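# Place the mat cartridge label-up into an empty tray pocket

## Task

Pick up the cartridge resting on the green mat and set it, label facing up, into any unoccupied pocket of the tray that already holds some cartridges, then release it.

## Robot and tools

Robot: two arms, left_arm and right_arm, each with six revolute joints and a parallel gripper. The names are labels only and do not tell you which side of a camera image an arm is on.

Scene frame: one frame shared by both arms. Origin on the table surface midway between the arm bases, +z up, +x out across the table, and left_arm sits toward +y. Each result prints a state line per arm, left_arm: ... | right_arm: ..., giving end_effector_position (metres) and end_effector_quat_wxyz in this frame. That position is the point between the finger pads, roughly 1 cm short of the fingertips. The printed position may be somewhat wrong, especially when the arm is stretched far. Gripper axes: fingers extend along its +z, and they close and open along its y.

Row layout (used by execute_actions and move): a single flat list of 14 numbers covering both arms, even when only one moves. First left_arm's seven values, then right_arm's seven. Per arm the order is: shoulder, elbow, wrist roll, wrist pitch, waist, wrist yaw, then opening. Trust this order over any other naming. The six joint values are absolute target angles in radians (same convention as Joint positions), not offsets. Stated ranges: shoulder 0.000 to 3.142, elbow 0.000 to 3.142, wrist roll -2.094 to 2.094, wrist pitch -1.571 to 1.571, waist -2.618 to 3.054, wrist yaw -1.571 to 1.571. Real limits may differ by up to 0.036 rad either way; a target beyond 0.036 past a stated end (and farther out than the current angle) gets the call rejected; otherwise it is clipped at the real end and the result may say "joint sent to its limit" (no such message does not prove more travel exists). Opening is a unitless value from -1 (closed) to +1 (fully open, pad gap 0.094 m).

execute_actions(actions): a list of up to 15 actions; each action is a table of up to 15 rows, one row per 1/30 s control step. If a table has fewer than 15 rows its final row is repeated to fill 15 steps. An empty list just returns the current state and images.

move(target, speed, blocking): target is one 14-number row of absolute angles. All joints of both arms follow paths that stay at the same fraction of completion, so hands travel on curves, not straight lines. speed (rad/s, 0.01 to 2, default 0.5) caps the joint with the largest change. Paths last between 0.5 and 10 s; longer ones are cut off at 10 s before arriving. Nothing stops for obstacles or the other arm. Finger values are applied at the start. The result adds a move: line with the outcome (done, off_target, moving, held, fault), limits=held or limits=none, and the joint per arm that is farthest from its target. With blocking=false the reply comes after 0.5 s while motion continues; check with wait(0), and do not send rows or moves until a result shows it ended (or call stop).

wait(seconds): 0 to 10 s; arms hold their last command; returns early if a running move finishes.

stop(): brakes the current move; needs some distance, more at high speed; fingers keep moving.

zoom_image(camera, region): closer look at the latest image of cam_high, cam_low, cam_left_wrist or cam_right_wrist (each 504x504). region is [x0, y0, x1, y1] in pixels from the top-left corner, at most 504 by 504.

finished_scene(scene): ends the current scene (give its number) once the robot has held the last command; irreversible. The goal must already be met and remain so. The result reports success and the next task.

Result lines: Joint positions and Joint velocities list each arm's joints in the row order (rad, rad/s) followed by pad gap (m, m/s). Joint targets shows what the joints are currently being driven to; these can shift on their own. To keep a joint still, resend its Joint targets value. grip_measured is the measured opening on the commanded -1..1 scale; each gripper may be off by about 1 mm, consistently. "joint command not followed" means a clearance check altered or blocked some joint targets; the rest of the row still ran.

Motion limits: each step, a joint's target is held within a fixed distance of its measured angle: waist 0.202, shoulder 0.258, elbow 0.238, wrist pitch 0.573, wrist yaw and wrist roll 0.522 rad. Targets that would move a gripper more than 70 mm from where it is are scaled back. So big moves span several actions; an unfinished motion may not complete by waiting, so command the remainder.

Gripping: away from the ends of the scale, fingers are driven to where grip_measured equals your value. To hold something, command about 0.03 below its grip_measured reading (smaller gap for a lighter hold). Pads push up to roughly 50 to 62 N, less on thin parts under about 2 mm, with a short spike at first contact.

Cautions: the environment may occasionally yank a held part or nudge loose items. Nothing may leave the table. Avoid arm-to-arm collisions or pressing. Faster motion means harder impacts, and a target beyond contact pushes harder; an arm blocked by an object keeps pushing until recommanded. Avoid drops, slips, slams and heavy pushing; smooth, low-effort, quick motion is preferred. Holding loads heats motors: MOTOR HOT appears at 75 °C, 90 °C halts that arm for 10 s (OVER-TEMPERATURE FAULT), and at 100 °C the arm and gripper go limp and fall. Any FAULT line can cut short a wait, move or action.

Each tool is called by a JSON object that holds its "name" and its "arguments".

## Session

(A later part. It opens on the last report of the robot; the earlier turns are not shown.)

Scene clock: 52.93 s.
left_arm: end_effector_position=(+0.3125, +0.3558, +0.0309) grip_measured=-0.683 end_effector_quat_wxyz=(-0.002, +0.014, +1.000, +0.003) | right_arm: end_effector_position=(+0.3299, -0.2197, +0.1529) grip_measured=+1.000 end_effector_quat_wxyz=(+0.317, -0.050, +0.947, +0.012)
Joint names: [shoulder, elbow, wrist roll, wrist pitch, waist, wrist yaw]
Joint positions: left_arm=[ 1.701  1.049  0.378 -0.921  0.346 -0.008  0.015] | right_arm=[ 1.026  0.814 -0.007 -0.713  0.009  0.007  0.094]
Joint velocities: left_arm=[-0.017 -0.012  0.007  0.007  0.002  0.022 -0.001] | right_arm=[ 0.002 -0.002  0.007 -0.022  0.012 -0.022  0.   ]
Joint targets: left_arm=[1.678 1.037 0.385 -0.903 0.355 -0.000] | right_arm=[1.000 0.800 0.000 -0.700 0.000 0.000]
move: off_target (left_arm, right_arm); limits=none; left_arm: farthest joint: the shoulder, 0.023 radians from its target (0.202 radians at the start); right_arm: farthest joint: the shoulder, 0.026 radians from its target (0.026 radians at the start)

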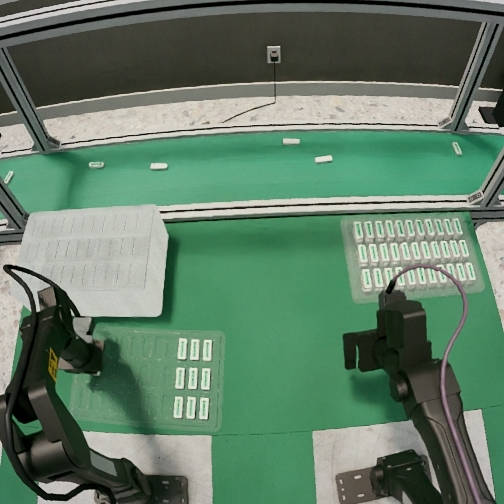

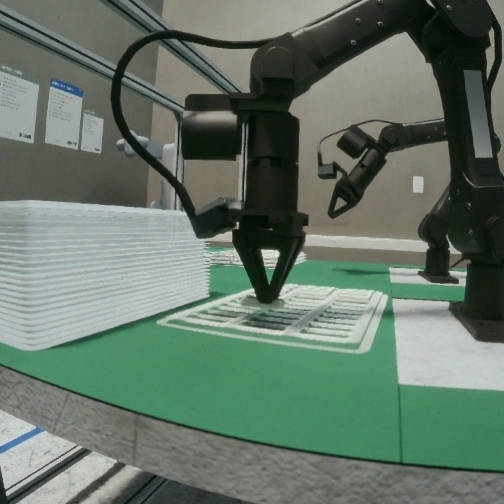

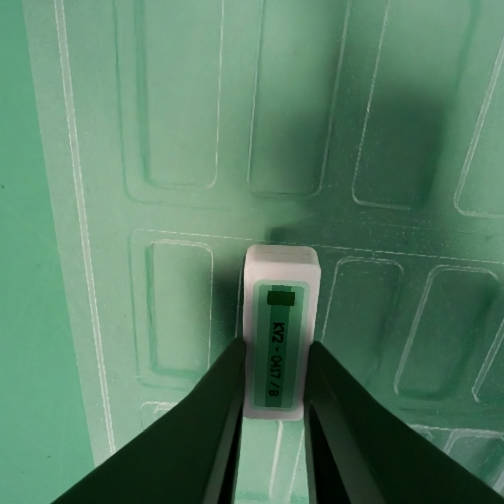

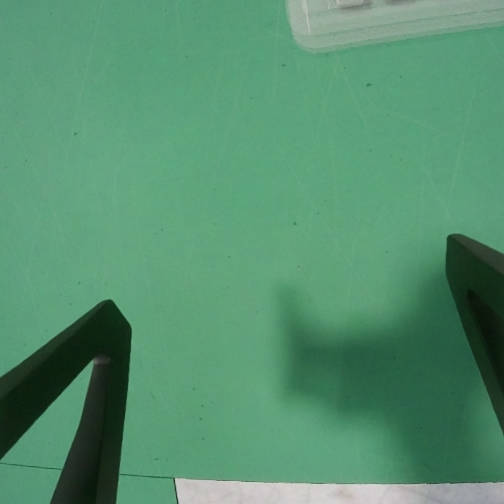

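{"name": "move", "arguments": {"target": [1.678,0.985,0.405,-0.852,0.36,0,-0.715,1.0,0.8,0,-0.7,0,0,1], "speed": 0.1}}

Scene clock: 56.40 s.
left_arm: end_effector_position=(+0.3064, +0.3548, +0.0189) grip_measured=-0.683 end_effector_quat_wxyz=(-0.003, +0.022, +1.000, +0.003) | right_arm: end_effector_position=(+0.3299, -0.2197, +0.1529) grip_measured=+1.000 end_effector_quat_wxyz=(+0.317, -0.050, +0.947, +0.012)
Joint names: [shoulder, elbow, wrist roll, wrist pitch, waist, wrist yaw]
Joint positions: left_arm=[ 1.701  0.996  0.399 -0.87   0.351 -0.007  0.015] | right_arm=[ 1.026  0.814 -0.007 -0.713  0.009  0.007  0.094]
Joint velocities: left_arm=[-0.017  0.002 -0.051 -0.007  0.012 -0.007 -0.002] | right_arm=[ 0.022 -0.007 -0.022 -0.007 -0.007 -0.007  0.   ]
Joint targets: left_arm=[1.678 0.985 0.405 -0.852 0.360 0.000] | right_arm=[1.000 0.800 0.000 -0.700 -0.000 -0.000]
move: off_target (left_arm, right_arm); limits=none; left_arm: farthest joint: the shoulder, 0.023 radians from its target (0.023 radians at the start); right_arm: farthest joint: the shoulder, 0.026 radians from its target (0.026 radians at the start)

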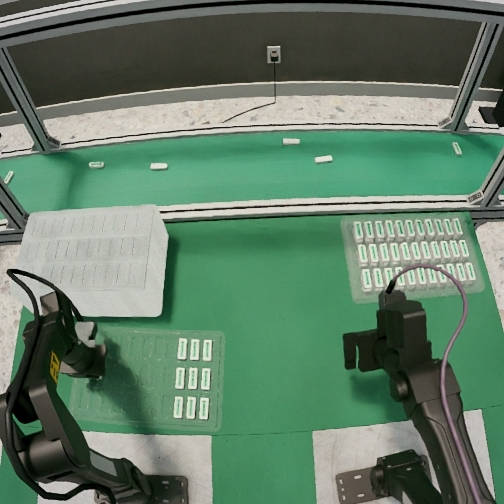

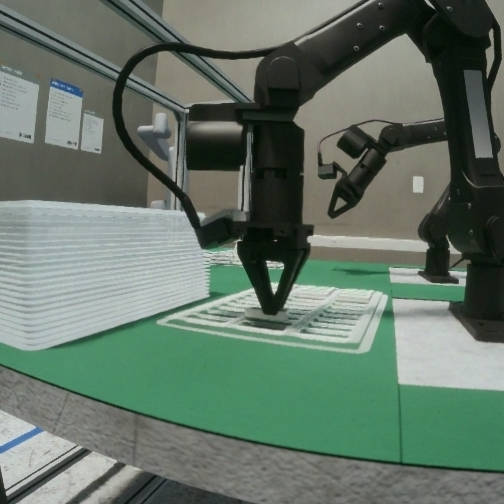

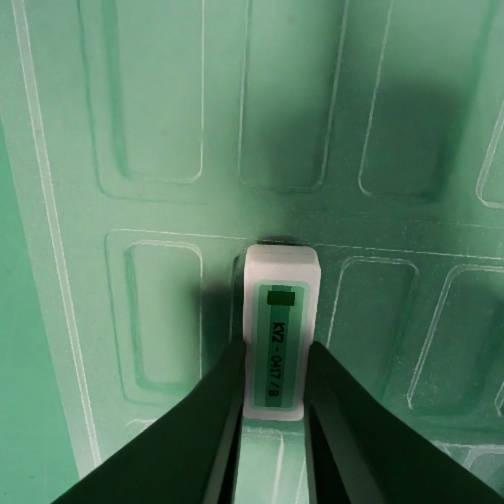

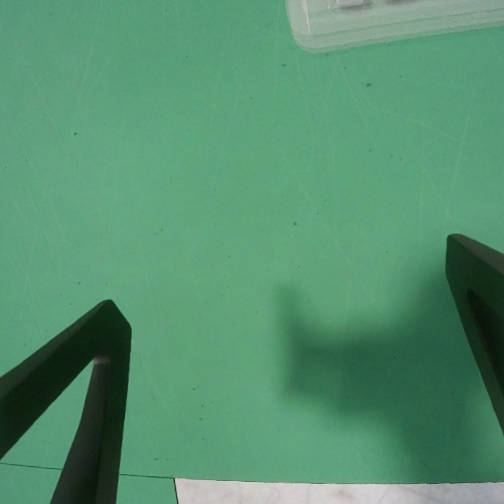

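{"name": "move", "arguments": {"target": [1.678,0.97,0.415,-0.837,0.371,0,-0.715,1.0,0.8,0,-0.7,0,0,1], "speed": 0.05}}

Scene clock: 59.30 s.
left_arm: end_effector_position=(+0.3038, +0.3571, +0.0159) grip_measured=-0.683 end_effector_quat_wxyz=(-0.003, +0.021, +1.000, +0.003) | right_arm: end_effector_position=(+0.3299, -0.2197, +0.1529) grip_measured=+1.000 end_effector_quat_wxyz=(+0.317, -0.050, +0.947, +0.012)
Joint names: [shoulder, elbow, wrist roll, wrist pitch, waist, wrist yaw]
Joint positions: left_arm=[ 1.701  0.983  0.408 -0.857  0.362 -0.007  0.015] | right_arm=[ 1.026  0.814 -0.007 -0.713  0.009  0.007  0.094]
Joint velocities: left_arm=[ 0.002  0.002  0.051  0.051  0.007 -0.037  0.001] | right_arm=[ 0.002 -0.002 -0.11  -0.037 -0.002  0.037  0.   ]
Joint targets: left_arm=[1.678 0.970 0.415 -0.837 0.371 -0.000] | right_arm=[1.000 0.800 -0.000 -0.700 -0.000 -0.000]
move: off_target (left_arm, right_arm); limits=none; left_arm: farthest joint: the shoulder, 0.023 radians from its target (0.023 radians at the start); right_arm: farthest joint: the shoulder, 0.026 radians from its target (0.026 radians at the start)

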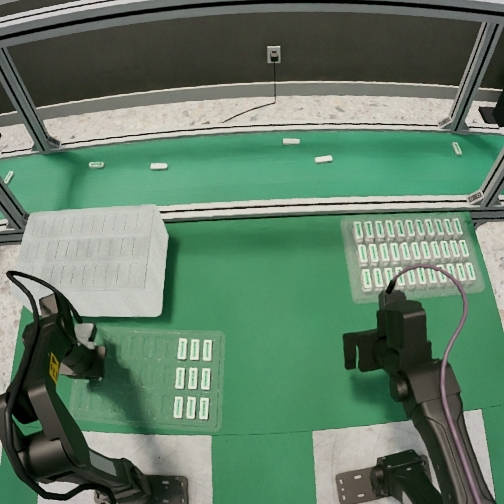

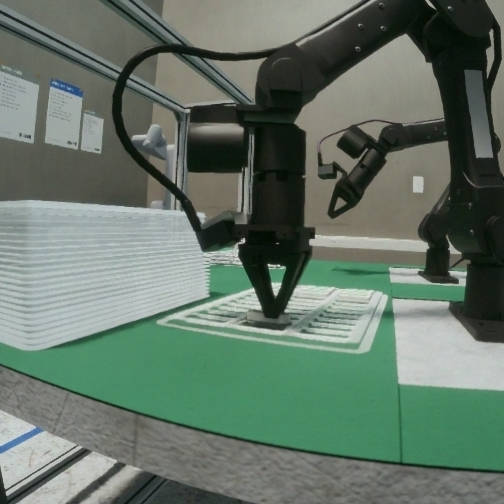

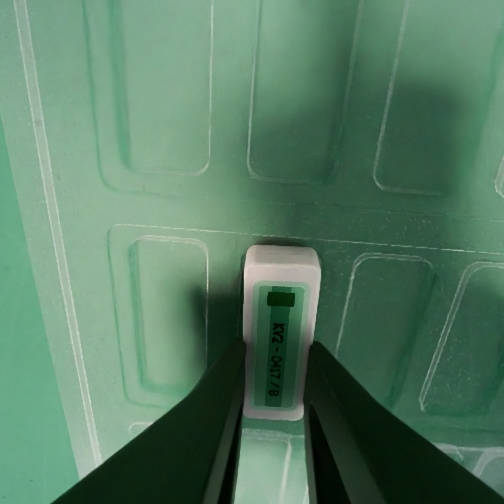

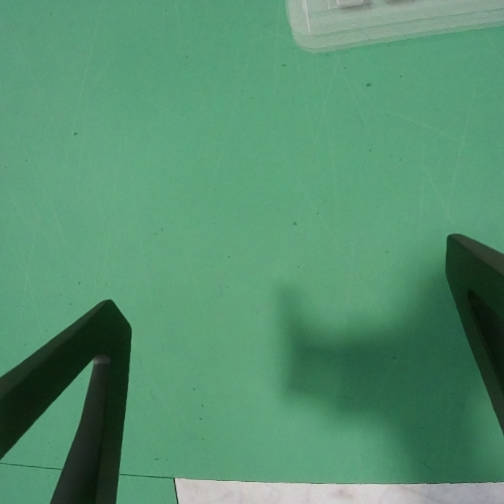

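Looks aligned. Lower slightly and release.

{"name": "move", "arguments": {"target": [1.678,0.958,0.415,-0.825,0.371,0,-0.715,1.0,0.8,0,-0.7,0,0,1], "speed": 0.03}}

{"name": "move", "arguments": {"target": [1.678,0.958,0.415,-0.825,0.371,0,-0.45,1.0,0.8,0,-0.7,0,0,1]}}

{"name": "move", "arguments": {"target": [1.66,1.12,0.415,-0.99,0.371,0,-0.45,1.0,0.8,0,-0.7,0,0,1], "speed": 0.3}}

Scene clock: 63.53 s.
left_arm: end_effector_position=(+0.3043, +0.3573, +0.0157) grip_measured=-0.683 end_effector_quat_wxyz=(-0.000, +0.022, +1.000, +0.004) | right_arm: end_effector_position=(+0.3299, -0.2197, +0.1529) grip_measured=+1.000 end_effector_quat_wxyz=(+0.317, -0.050, +0.947, +0.012)
Joint names: [shoulder, elbow, wrist roll, wrist pitch, waist, wrist yaw]
Joint positions: left_arm=[ 1.697  0.977  0.409 -0.848  0.362 -0.007  0.015] | right_arm=[ 1.026  0.814 -0.007 -0.713  0.009  0.007  0.094]
Joint velocities: left_arm=[ 0.007 -0.002  0.037 -0.007 -0.002 -0.022 -0.   ] | right_arm=[ 0.002  0.002 -0.11  -0.007 -0.002 -0.007  0.   ]
Joint targets: left_arm=[1.678 0.958 0.415 -0.825 0.371 -0.000] | right_arm=[1.000 0.800 0.000 -0.700 -0.000 0.000]
move: off_target (left_arm, right_arm); limits=none; left_arm: farthest joint: the wrist pitch, 0.023 radians from its target (0.032 radians at the start); right_arm: farthest joint: the shoulder, 0.026 radians from its target (0.026 radians at the start)

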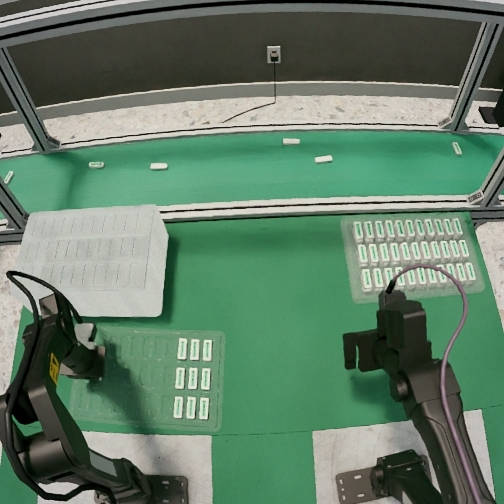

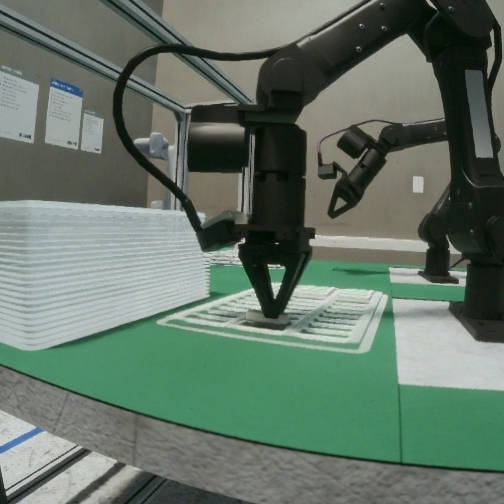

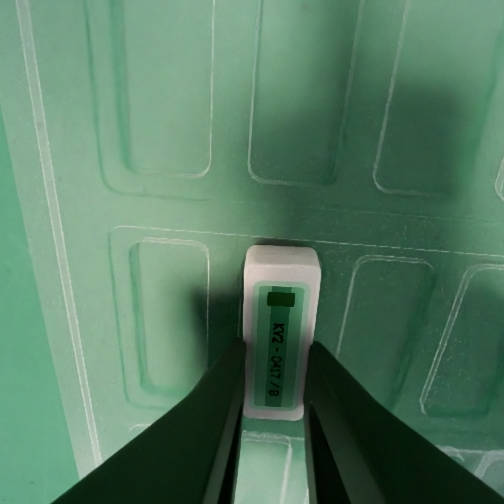

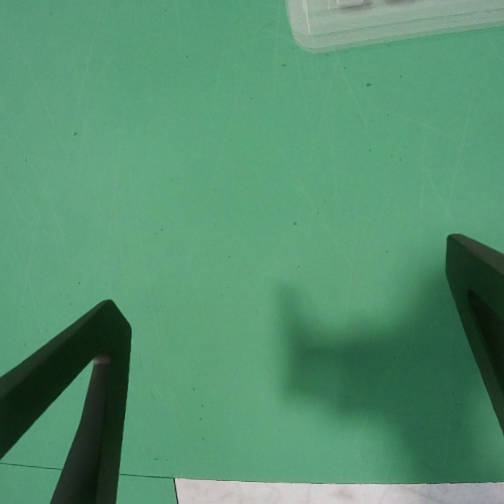

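Scene clock: 64.27 s.
left_arm: end_effector_position=(+0.3055, +0.3578, +0.0157) grip_measured=-0.451 end_effector_quat_wxyz=(+0.002, +0.022, +1.000, +0.005) | right_arm: end_effector_position=(+0.3299, -0.2197, +0.1529) grip_measured=+1.000 end_effector_quat_wxyz=(+0.317, -0.050, +0.947, +0.012)
Joint names: [shoulder, elbow, wrist roll, wrist pitch, waist, wrist yaw]
Joint positions: left_arm=[ 1.697  0.977  0.409 -0.843  0.362 -0.007  0.026] | right_arm=[ 1.026  0.814 -0.007 -0.713  0.009  0.007  0.094]
Joint velocities: left_arm=[-0.017  0.007  0.022  0.022 -0.002 -0.066 -0.001] | right_arm=[ 0.002  0.007  0.007 -0.037 -0.022 -0.007  0.   ]
Joint targets: left_arm=[1.678 0.958 0.415 -0.825 0.371 -0.000] | right_arm=[1.000 0.800 0.000 -0.700 0.000 -0.000]
move: off_target (right_arm); limits=none; left_arm: farthest joint: the shoulder, 0.019 radians from its target (0.019 radians at the start); right_arm: farthest joint: the shoulder, 0.026 radians from its target (0.026 radians at the start)

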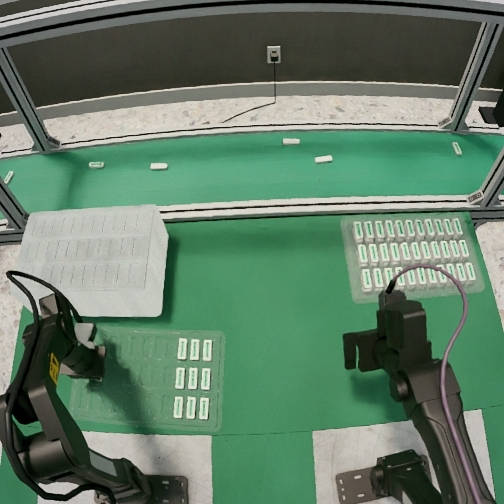

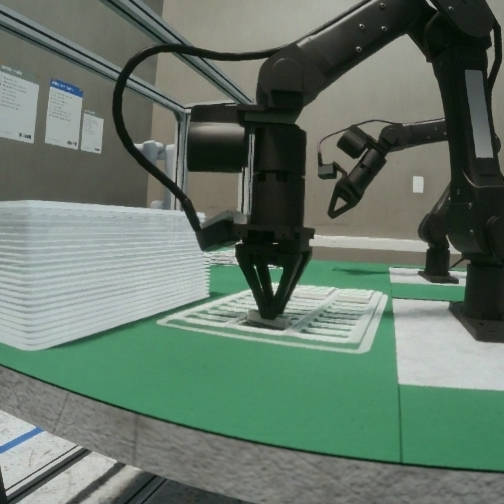

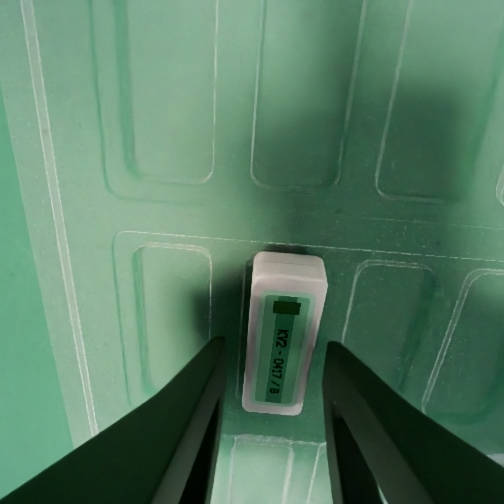

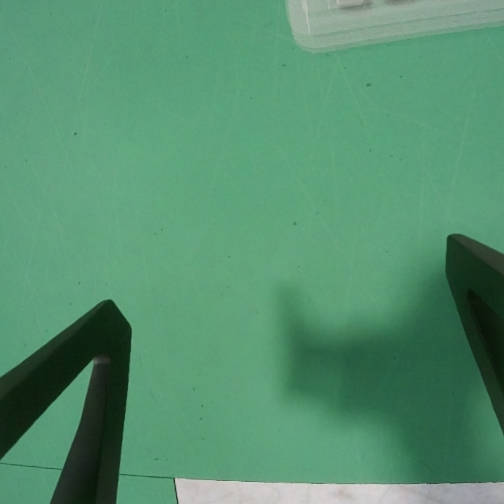

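Scene clock: 65.47 s.
left_arm: end_effector_position=(+0.3154, +0.3616, +0.0480) grip_measured=-0.451 end_effector_quat_wxyz=(+0.005, +0.022, +1.000, +0.006) | right_arm: end_effector_position=(+0.3299, -0.2197, +0.1529) grip_measured=+1.000 end_effector_quat_wxyz=(+0.317, -0.050, +0.947, +0.012)
Joint names: [shoulder, elbow, wrist roll, wrist pitch, waist, wrist yaw]
Joint positions: left_arm=[ 1.68   1.097  0.409 -0.974  0.362 -0.007  0.026] | right_arm=[ 1.026  0.814 -0.007 -0.713  0.009  0.007  0.094]
Joint velocities: left_arm=[-0.007 -0.017 -0.037  0.007  0.007 -0.022  0.   ] | right_arm=[ 0.002  0.007  0.007  0.037  0.002 -0.007  0.   ]
Joint targets: left_arm=[1.660 1.120 0.415 -0.990 0.371 0.000] | right_arm=[1.000 0.800 -0.000 -0.700 -0.000 0.000]
move: off_target (left_arm, right_arm); limits=none; left_arm: farthest joint: the elbow, 0.023 radians from its target (0.143 radians at the start); right_arm: farthest joint: the shoulder, 0.026 radians from its target (0.026 radians at the start)

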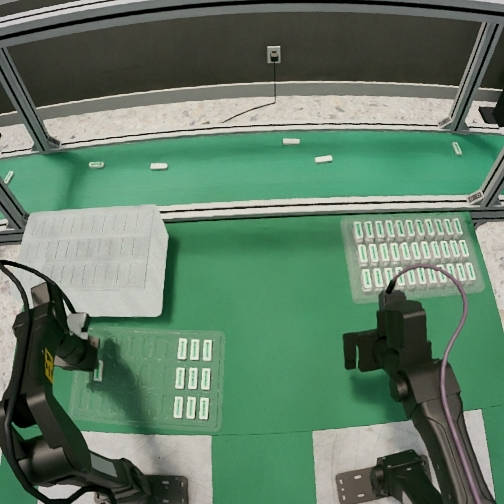

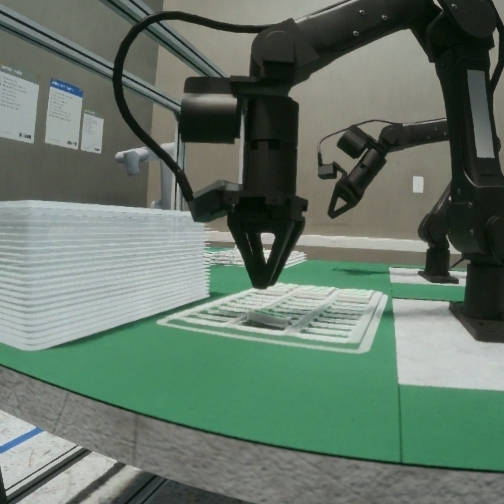

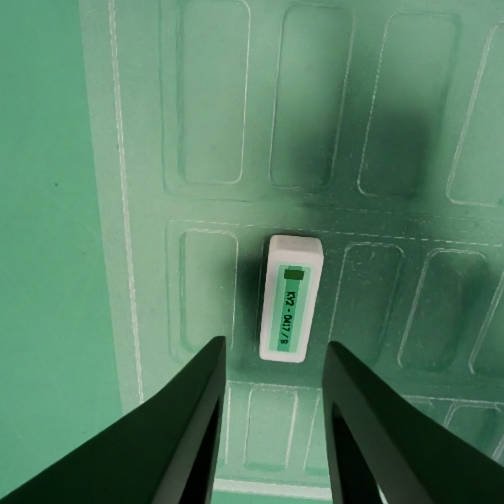

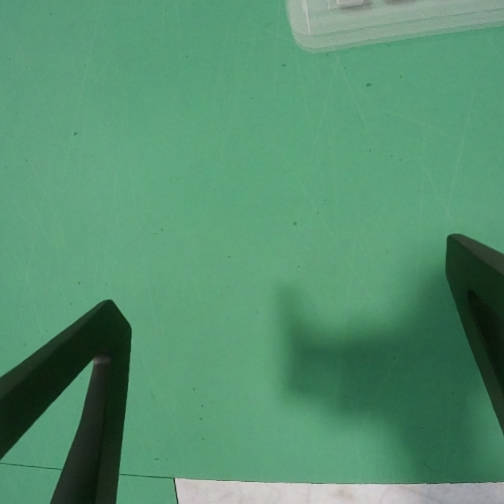

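{"name": "move", "arguments": {"target": [1.807,1.13,0.375,-0.858,0.315,0,-1,1.0,0.8,0,-0.7,0,0,1], "speed": 0.15}}

Scene clock: 69.57 s.
left_arm: end_effector_position=(+0.3337, +0.3567, +0.0205) grip_measured=-0.981 end_effector_quat_wxyz=(-0.002, +0.027, +1.000, +0.004) | right_arm: end_effector_position=(+0.3299, -0.2197, +0.1529) grip_measured=+1.000 end_effector_quat_wxyz=(+0.317, -0.050, +0.947, +0.012)
Joint names: [shoulder, elbow, wrist roll, wrist pitch, waist, wrist yaw]
Joint positions: left_arm=[ 1.788  1.108  0.382 -0.891  0.325 -0.008  0.001] | right_arm=[ 1.026  0.814 -0.007 -0.713  0.009  0.007  0.094]
Joint velocities: left_arm=[-0.017  0.002  0.007  0.037  0.017 -0.051  0.   ] | right_arm=[-0.002 -0.017 -0.007 -0.066 -0.002  0.007  0.   ]
Joint targets: left_arm=[1.807 1.130 0.375 -0.858 0.315 0.000] | right_arm=[1.000 0.800 -0.000 -0.700 0.000 -0.000]
move: off_target (left_arm, right_arm); limits=none; left_arm: farthest joint: the wrist pitch, 0.033 radians from its target (0.117 radians at the start); right_arm: farthest joint: the shoulder, 0.026 radians from its target (0.026 radians at the start)

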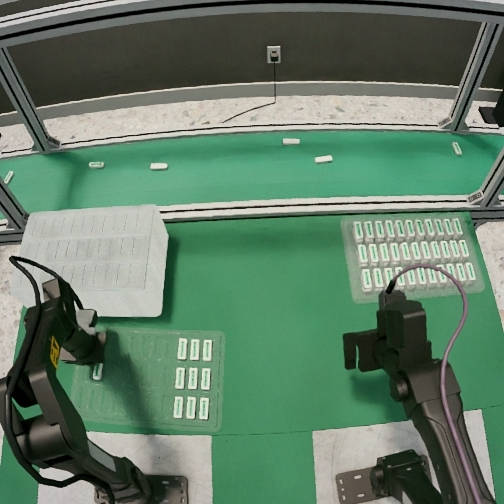

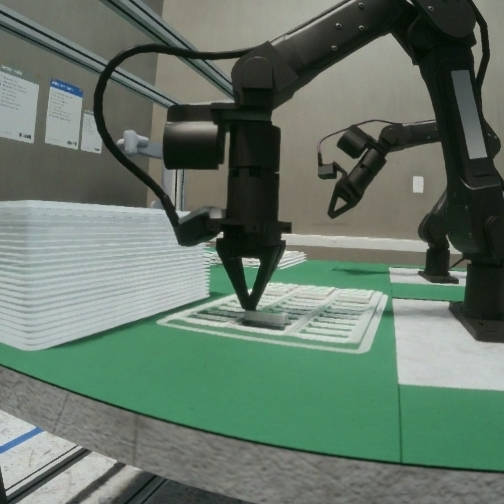

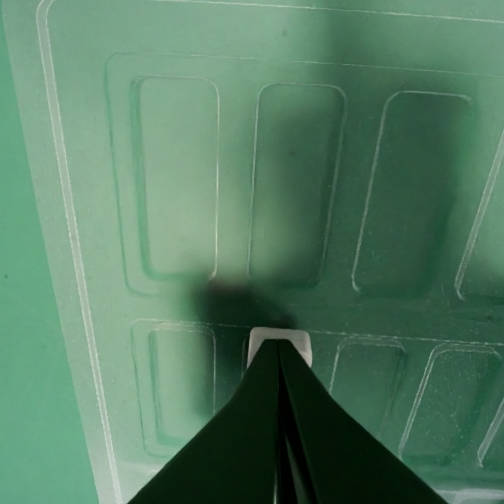

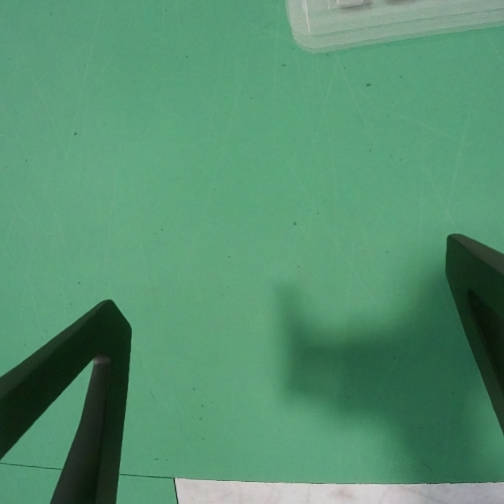

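{"name": "move", "arguments": {"target": [1.79,1.08,0.375,-0.905,0.325,0,-1,1.0,0.8,0,-0.7,0,0,1], "speed": 0.04}}

{"name": "move", "arguments": {"target": [1.66,1.12,0.375,-0.99,0.325,0,-0.45,1.0,0.8,0,-0.7,0,0,1], "speed": 0.3}}

{"name": "zoom_image", "arguments": {"camera": "cam_low", "region": [180,260,380,360]}}

Scene clock: 73.37 s.
left_arm: end_effector_position=(+0.3335, +0.3567, +0.0205) grip_measured=-0.981 end_effector_quat_wxyz=(-0.002, +0.026, +1.000, +0.004) | right_arm: end_effector_position=(+0.3299, -0.2197, +0.1529) grip_measured=+1.000 end_effector_quat_wxyz=(+0.317, -0.050, +0.947, +0.012)
Joint names: [shoulder, elbow, wrist roll, wrist pitch, waist, wrist yaw]
Joint positions: left_arm=[ 1.788  1.108  0.382 -0.892  0.325 -0.008  0.001] | right_arm=[ 1.026  0.814 -0.007 -0.713  0.009  0.007  0.094]
Joint velocities: left_arm=[ 0.012 -0.002 -0.051 -0.007 -0.012  0.037 -0.   ] | right_arm=[-0.017  0.012 -0.066 -0.007 -0.017 -0.007  0.   ]
Joint targets: left_arm=[1.790 1.080 0.375 -0.905 0.325 0.000] | right_arm=[1.000 0.800 -0.000 -0.700 -0.000 0.000]
move: off_target (left_arm, right_arm); limits=none; left_arm: farthest joint: the elbow, 0.028 radians from its target (0.028 radians at the start); right_arm: farthest joint: the shoulder, 0.026 radians from its target (0.026 radians at the start)

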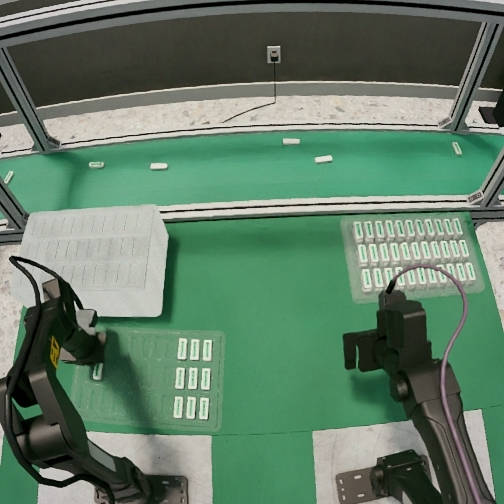

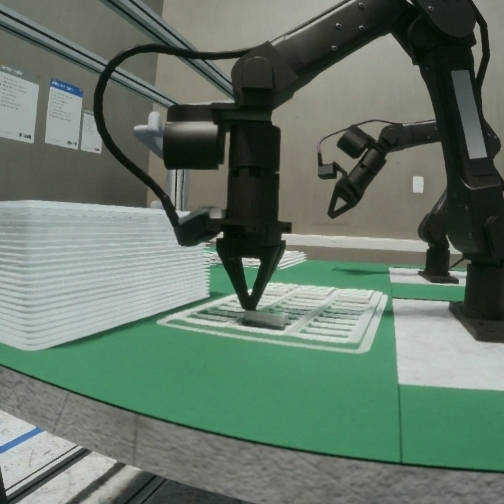

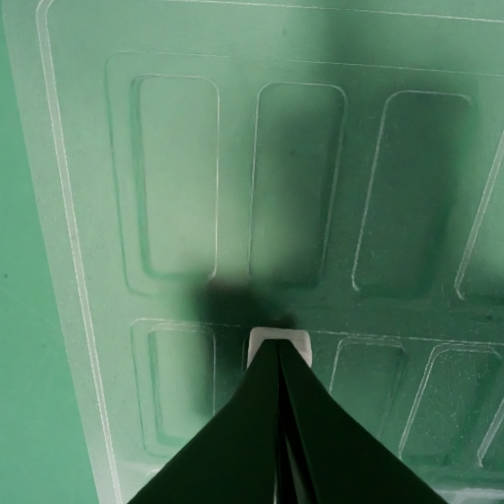

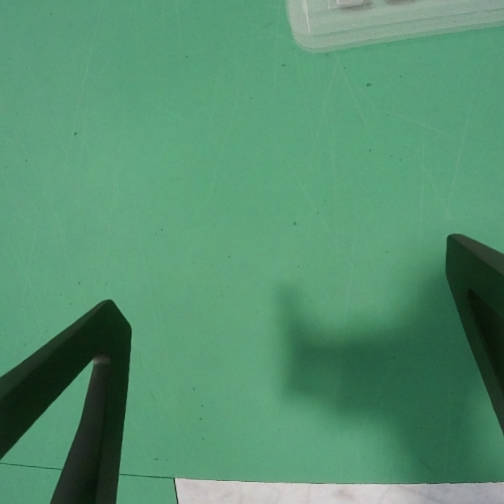

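Scene clock: 74.40 s.
left_arm: end_effector_position=(+0.3227, +0.3531, +0.0512) grip_measured=-0.451 end_effector_quat_wxyz=(+0.011, +0.026, +1.000, +0.009) | right_arm: end_effector_position=(+0.3299, -0.2197, +0.1529) grip_measured=+1.000 end_effector_quat_wxyz=(+0.317, -0.050, +0.947, +0.012)
Joint names: [shoulder, elbow, wrist roll, wrist pitch, waist, wrist yaw]
Joint positions: left_arm=[ 1.678  1.108  0.382 -0.974  0.325 -0.009  0.026] | right_arm=[ 1.026  0.814 -0.007 -0.713  0.009  0.007  0.094]
Joint velocities: left_arm=[-0.007  0.012  0.081 -0.051 -0.017 -0.051 -0.001] | right_arm=[-0.007 -0.012 -0.007 -0.022  0.007 -0.007  0.   ]
Joint targets: left_arm=[1.660 1.120 0.375 -0.990 0.325 -0.000] | right_arm=[1.000 0.800 0.000 -0.700 0.000 -0.000]
move: off_target (right_arm); limits=none; left_arm: farthest joint: the shoulder, 0.018 radians from its target (0.128 radians at the start); right_arm: farthest joint: the shoulder, 0.026 radians from its target (0.026 radians at the start)

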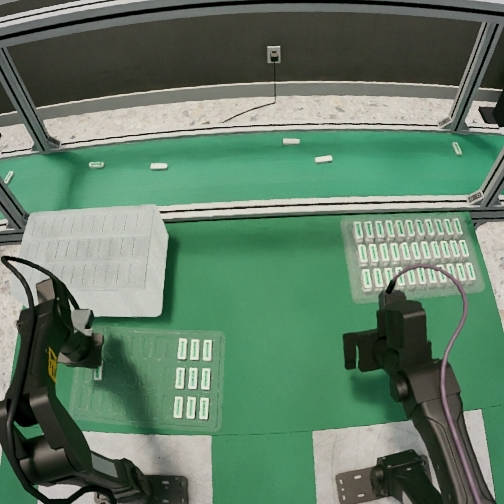

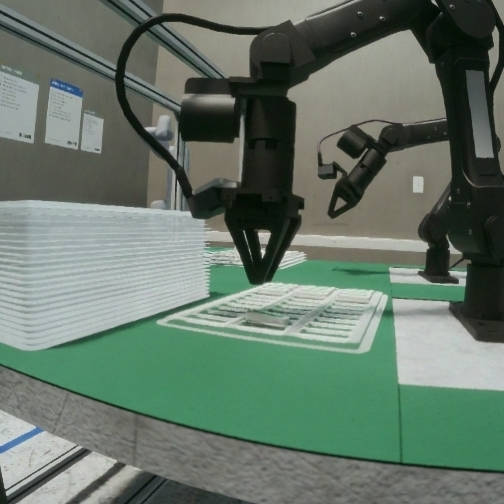

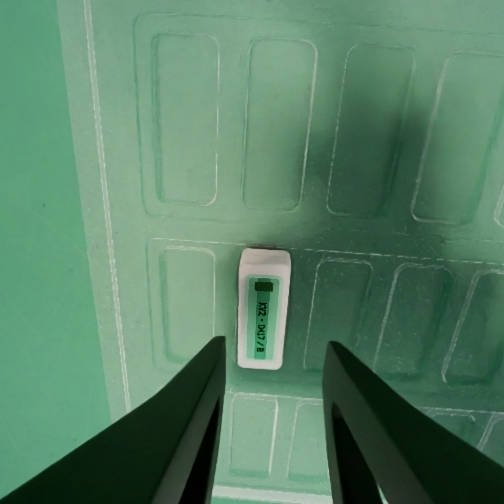

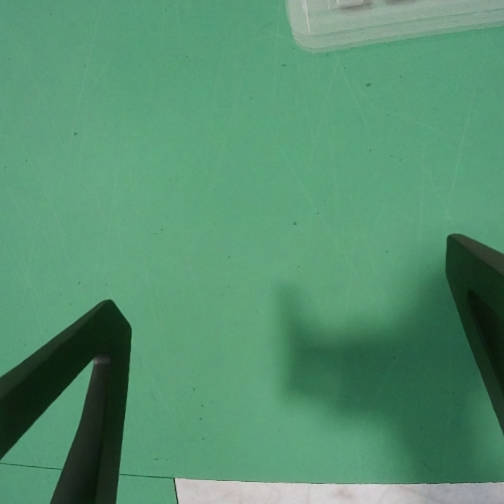

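Region (180, 260, 380, 360) of cam_low's 504x504 image, scaled by 2.520, with more detail than that image has.

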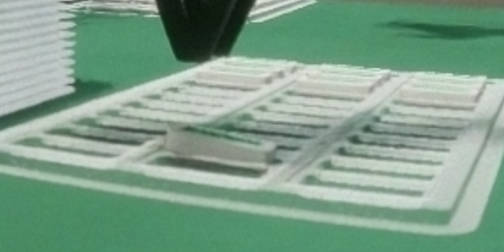

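{"name": "move", "arguments": {"target": [1.846,1.232,0.375,-0.918,0.32,0,-1,1.0,0.8,0,-0.7,0,0,1], "speed": 0.2}}

{"name": "move", "arguments": {"target": [1.846,1.145,0.375,-0.868,0.335,0,-1,1.0,0.8,0,-0.7,0,0,1], "speed": 0.08}}

Scene clock: 78.63 s.
left_arm: end_effector_position=(+0.3505, +0.3625, +0.0276) grip_measured=-0.981 end_effector_quat_wxyz=(-0.001, +0.026, +1.000, +0.004) | right_arm: end_effector_position=(+0.3299, -0.2197, +0.1529) grip_measured=+1.000 end_effector_quat_wxyz=(+0.317, -0.050, +0.947, +0.012)
Joint names: [shoulder, elbow, wrist roll, wrist pitch, waist, wrist yaw]
Joint positions: left_arm=[ 1.839  1.204  0.381 -0.935  0.325 -0.009  0.001] | right_arm=[ 1.026  0.814 -0.007 -0.713  0.009  0.007  0.094]
Joint velocities: left_arm=[ 0.007 -0.007 -0.007  0.007 -0.017 -0.066 -0.   ] | right_arm=[-0.012 -0.012 -0.037 -0.022  0.012  0.007  0.   ]
Joint targets: left_arm=[1.846 1.232 0.375 -0.918 0.320 -0.000] | right_arm=[1.000 0.800 -0.000 -0.700 -0.000 0.000]
move: off_target (left_arm, right_arm); limits=none; left_arm: farthest joint: the elbow, 0.028 radians from its target (0.124 radians at the start); right_arm: farthest joint: the shoulder, 0.026 radians from its target (0.026 radians at the start)

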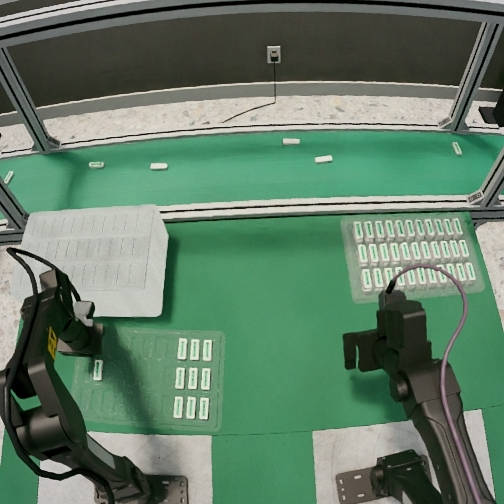

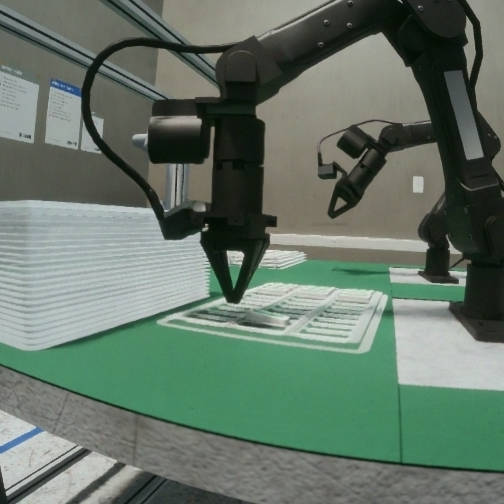

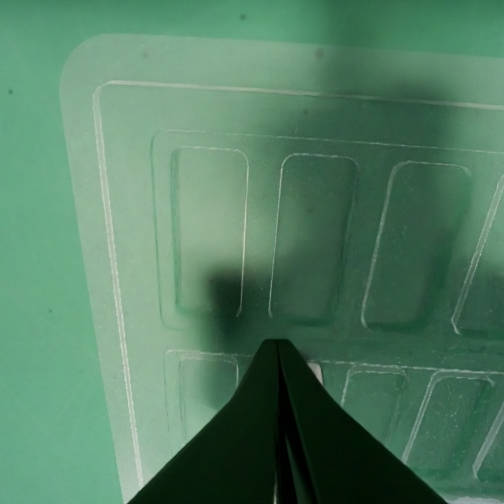

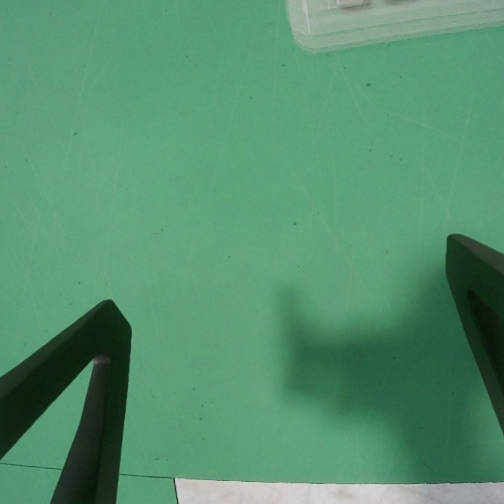

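Scene clock: 79.97 s.
left_arm: end_effector_position=(+0.3464, +0.3612, +0.0167) grip_measured=-0.981 end_effector_quat_wxyz=(-0.000, +0.026, +1.000, +0.005) | right_arm: end_effector_position=(+0.3299, -0.2197, +0.1529) grip_measured=+1.000 end_effector_quat_wxyz=(+0.317, -0.050, +0.947, +0.012)
Joint names: [shoulder, elbow, wrist roll, wrist pitch, waist, wrist yaw]
Joint positions: left_arm=[ 1.839  1.157  0.381 -0.886  0.325 -0.009  0.001] | right_arm=[ 1.026  0.814 -0.007 -0.713  0.009  0.007  0.094]
Joint velocities: left_arm=[-0.017 -0.012  0.022  0.051  0.002  0.007  0.   ] | right_arm=[ 0.007 -0.002 -0.066 -0.066  0.002 -0.051  0.   ]
Joint targets: left_arm=[1.846 1.145 0.375 -0.868 0.335 0.000] | right_arm=[1.000 0.800 0.000 -0.700 0.000 -0.000]
move: off_target (right_arm); limits=none; left_arm: farthest joint: the wrist pitch, 0.018 radians from its target (0.067 radians at the start); right_arm: farthest joint: the shoulder, 0.026 radians from its target (0.026 radians at the start)

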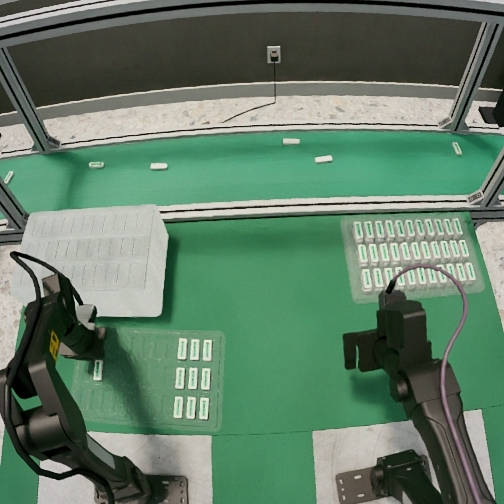

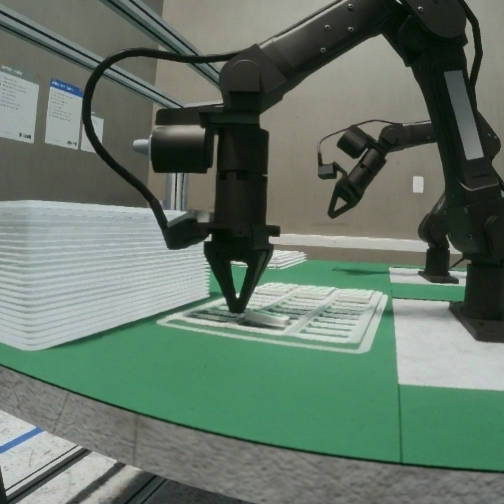

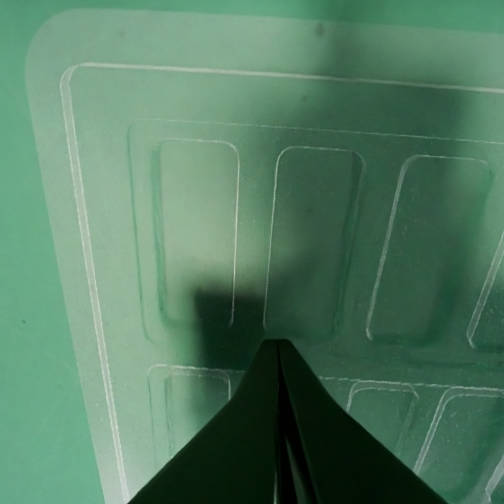

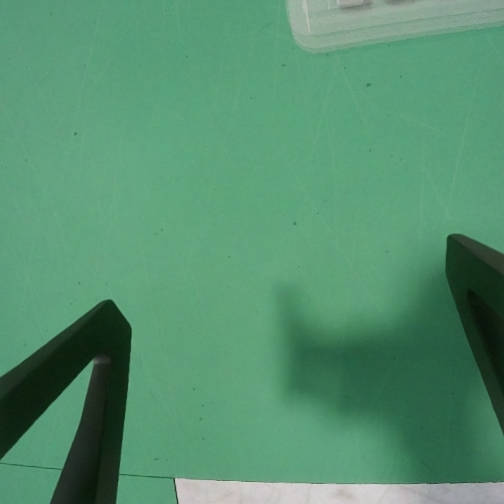

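{"name": "move", "arguments": {"target": [1.846,1.138,0.375,-0.96,0.33,0,-1,1.0,0.8,0,-0.7,0,0,1], "speed": 0.05}}

{"name": "zoom_image", "arguments": {"camera": "cam_low", "region": [180,260,380,360]}}

Scene clock: 83.60 s.
left_arm: end_effector_position=(+0.3326, +0.3564, +0.0171) grip_measured=-0.981 end_effector_quat_wxyz=(-0.028, +0.026, +0.999, -0.006) | right_arm: end_effector_position=(+0.3299, -0.2197, +0.1529) grip_measured=+1.000 end_effector_quat_wxyz=(+0.317, -0.050, +0.947, +0.012)
Joint names: [shoulder, elbow, wrist roll, wrist pitch, waist, wrist yaw]
Joint positions: left_arm=[ 1.839  1.157  0.381 -0.944  0.325 -0.009  0.001] | right_arm=[ 1.026  0.814 -0.007 -0.713  0.009  0.007  0.094]
Joint velocities: left_arm=[-0.002  0.007  0.051 -0.022  0.007 -0.007 -0.001] | right_arm=[ 0.007  0.002  0.051 -0.007 -0.012  0.051  0.   ]
Joint targets: left_arm=[1.846 1.138 0.375 -0.960 0.330 0.000] | right_arm=[1.000 0.800 -0.000 -0.700 0.000 0.000]
move: off_target (right_arm); limits=none; left_arm: farthest joint: the elbow, 0.019 radians from its target (0.019 radians at the start); right_arm: farthest joint: the shoulder, 0.026 radians from its target (0.026 radians at the start)

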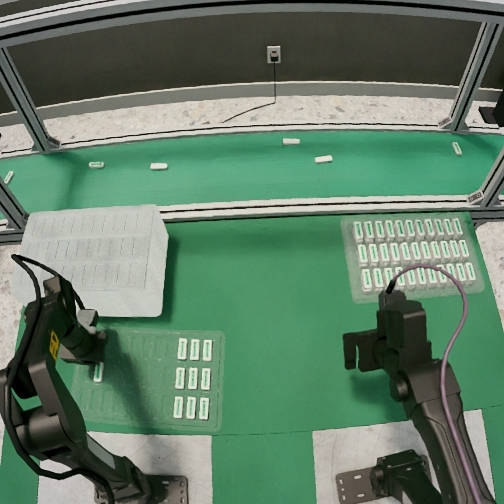

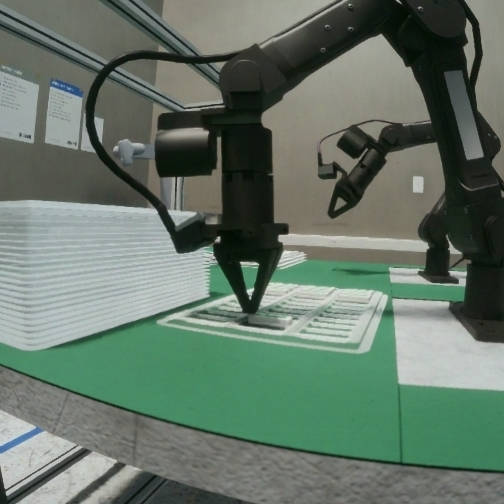

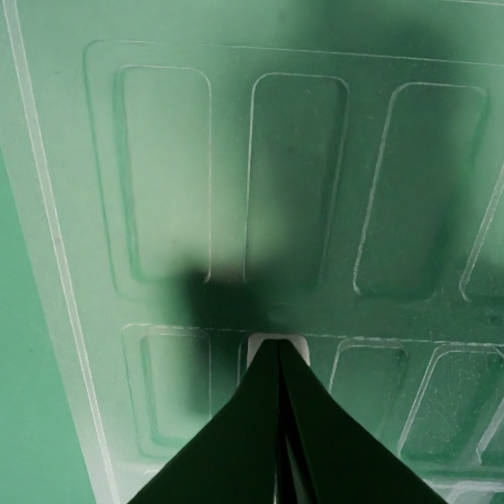

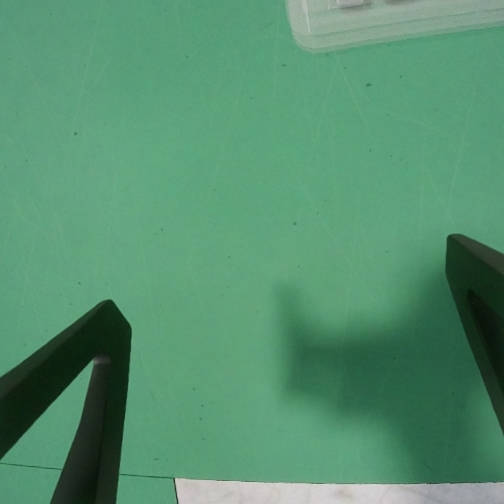

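Region (180, 260, 380, 360) of cam_low's 504x504 image, scaled by 2.520, with more detail than that image has.

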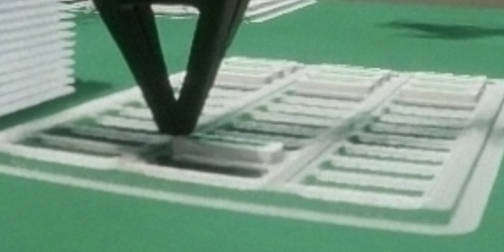

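Seated flat.

{"name": "move", "arguments": {"target": [1.72,1.15,0.375,-0.98,0.33,0,0,1.0,0.8,0,-0.7,0,0,1], "speed": 0.3}}

{"name": "finished_scene", "arguments": {"scene": 1}}

Scene clock: 86.73 s.
left_arm: end_effector_position=(+0.3362, +0.3577, +0.0462) grip_measured=-0.001 end_effector_quat_wxyz=(+0.010, +0.026, +1.000, +0.008) | right_arm: end_effector_position=(+0.3299, -0.2197, +0.1529) grip_measured=+1.000 end_effector_quat_wxyz=(+0.317, -0.050, +0.947, +0.012)
Joint names: [shoulder, elbow, wrist roll, wrist pitch, waist, wrist yaw]
Joint positions: left_arm=[ 1.738  1.157  0.381 -0.964  0.325 -0.009  0.047] | right_arm=[ 1.026  0.814 -0.007 -0.713  0.009  0.007  0.094]
Joint velocities: left_arm=[-0.007 -0.012  0.022 -0.081 -0.022 -0.051  0.   ] | right_arm=[-0.017  0.002 -0.051 -0.022 -0.002 -0.051  0.   ]
Joint targets: left_arm=[1.720 1.150 0.375 -0.980 0.330 -0.000] | right_arm=[1.000 0.800 0.000 -0.700 -0.000 0.000]
move: off_target (right_arm); limits=none; left_arm: farthest joint: the shoulder, 0.018 radians from its target (0.119 radians at the start); right_arm: farthest joint: the shoulder, 0.026 radians from its target (0.026 radians at the start)

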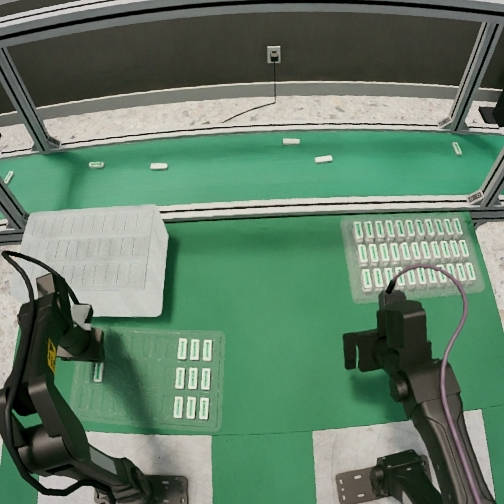

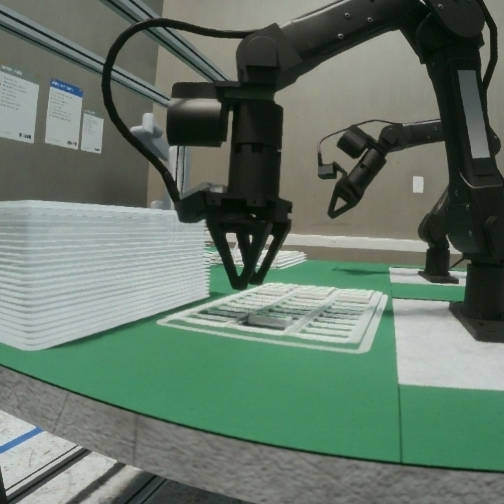

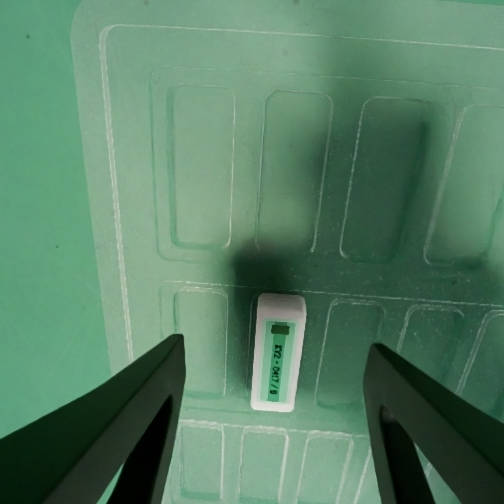

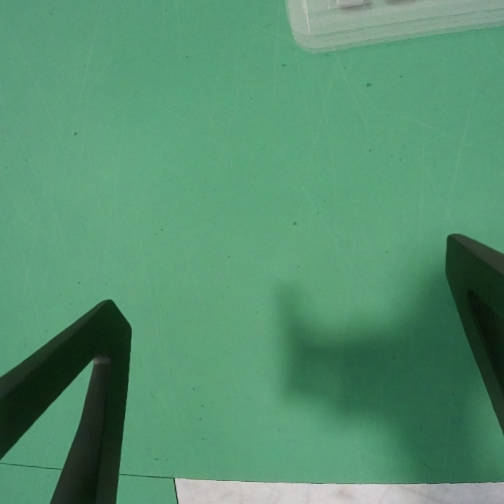

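The scene is finished: the task was done.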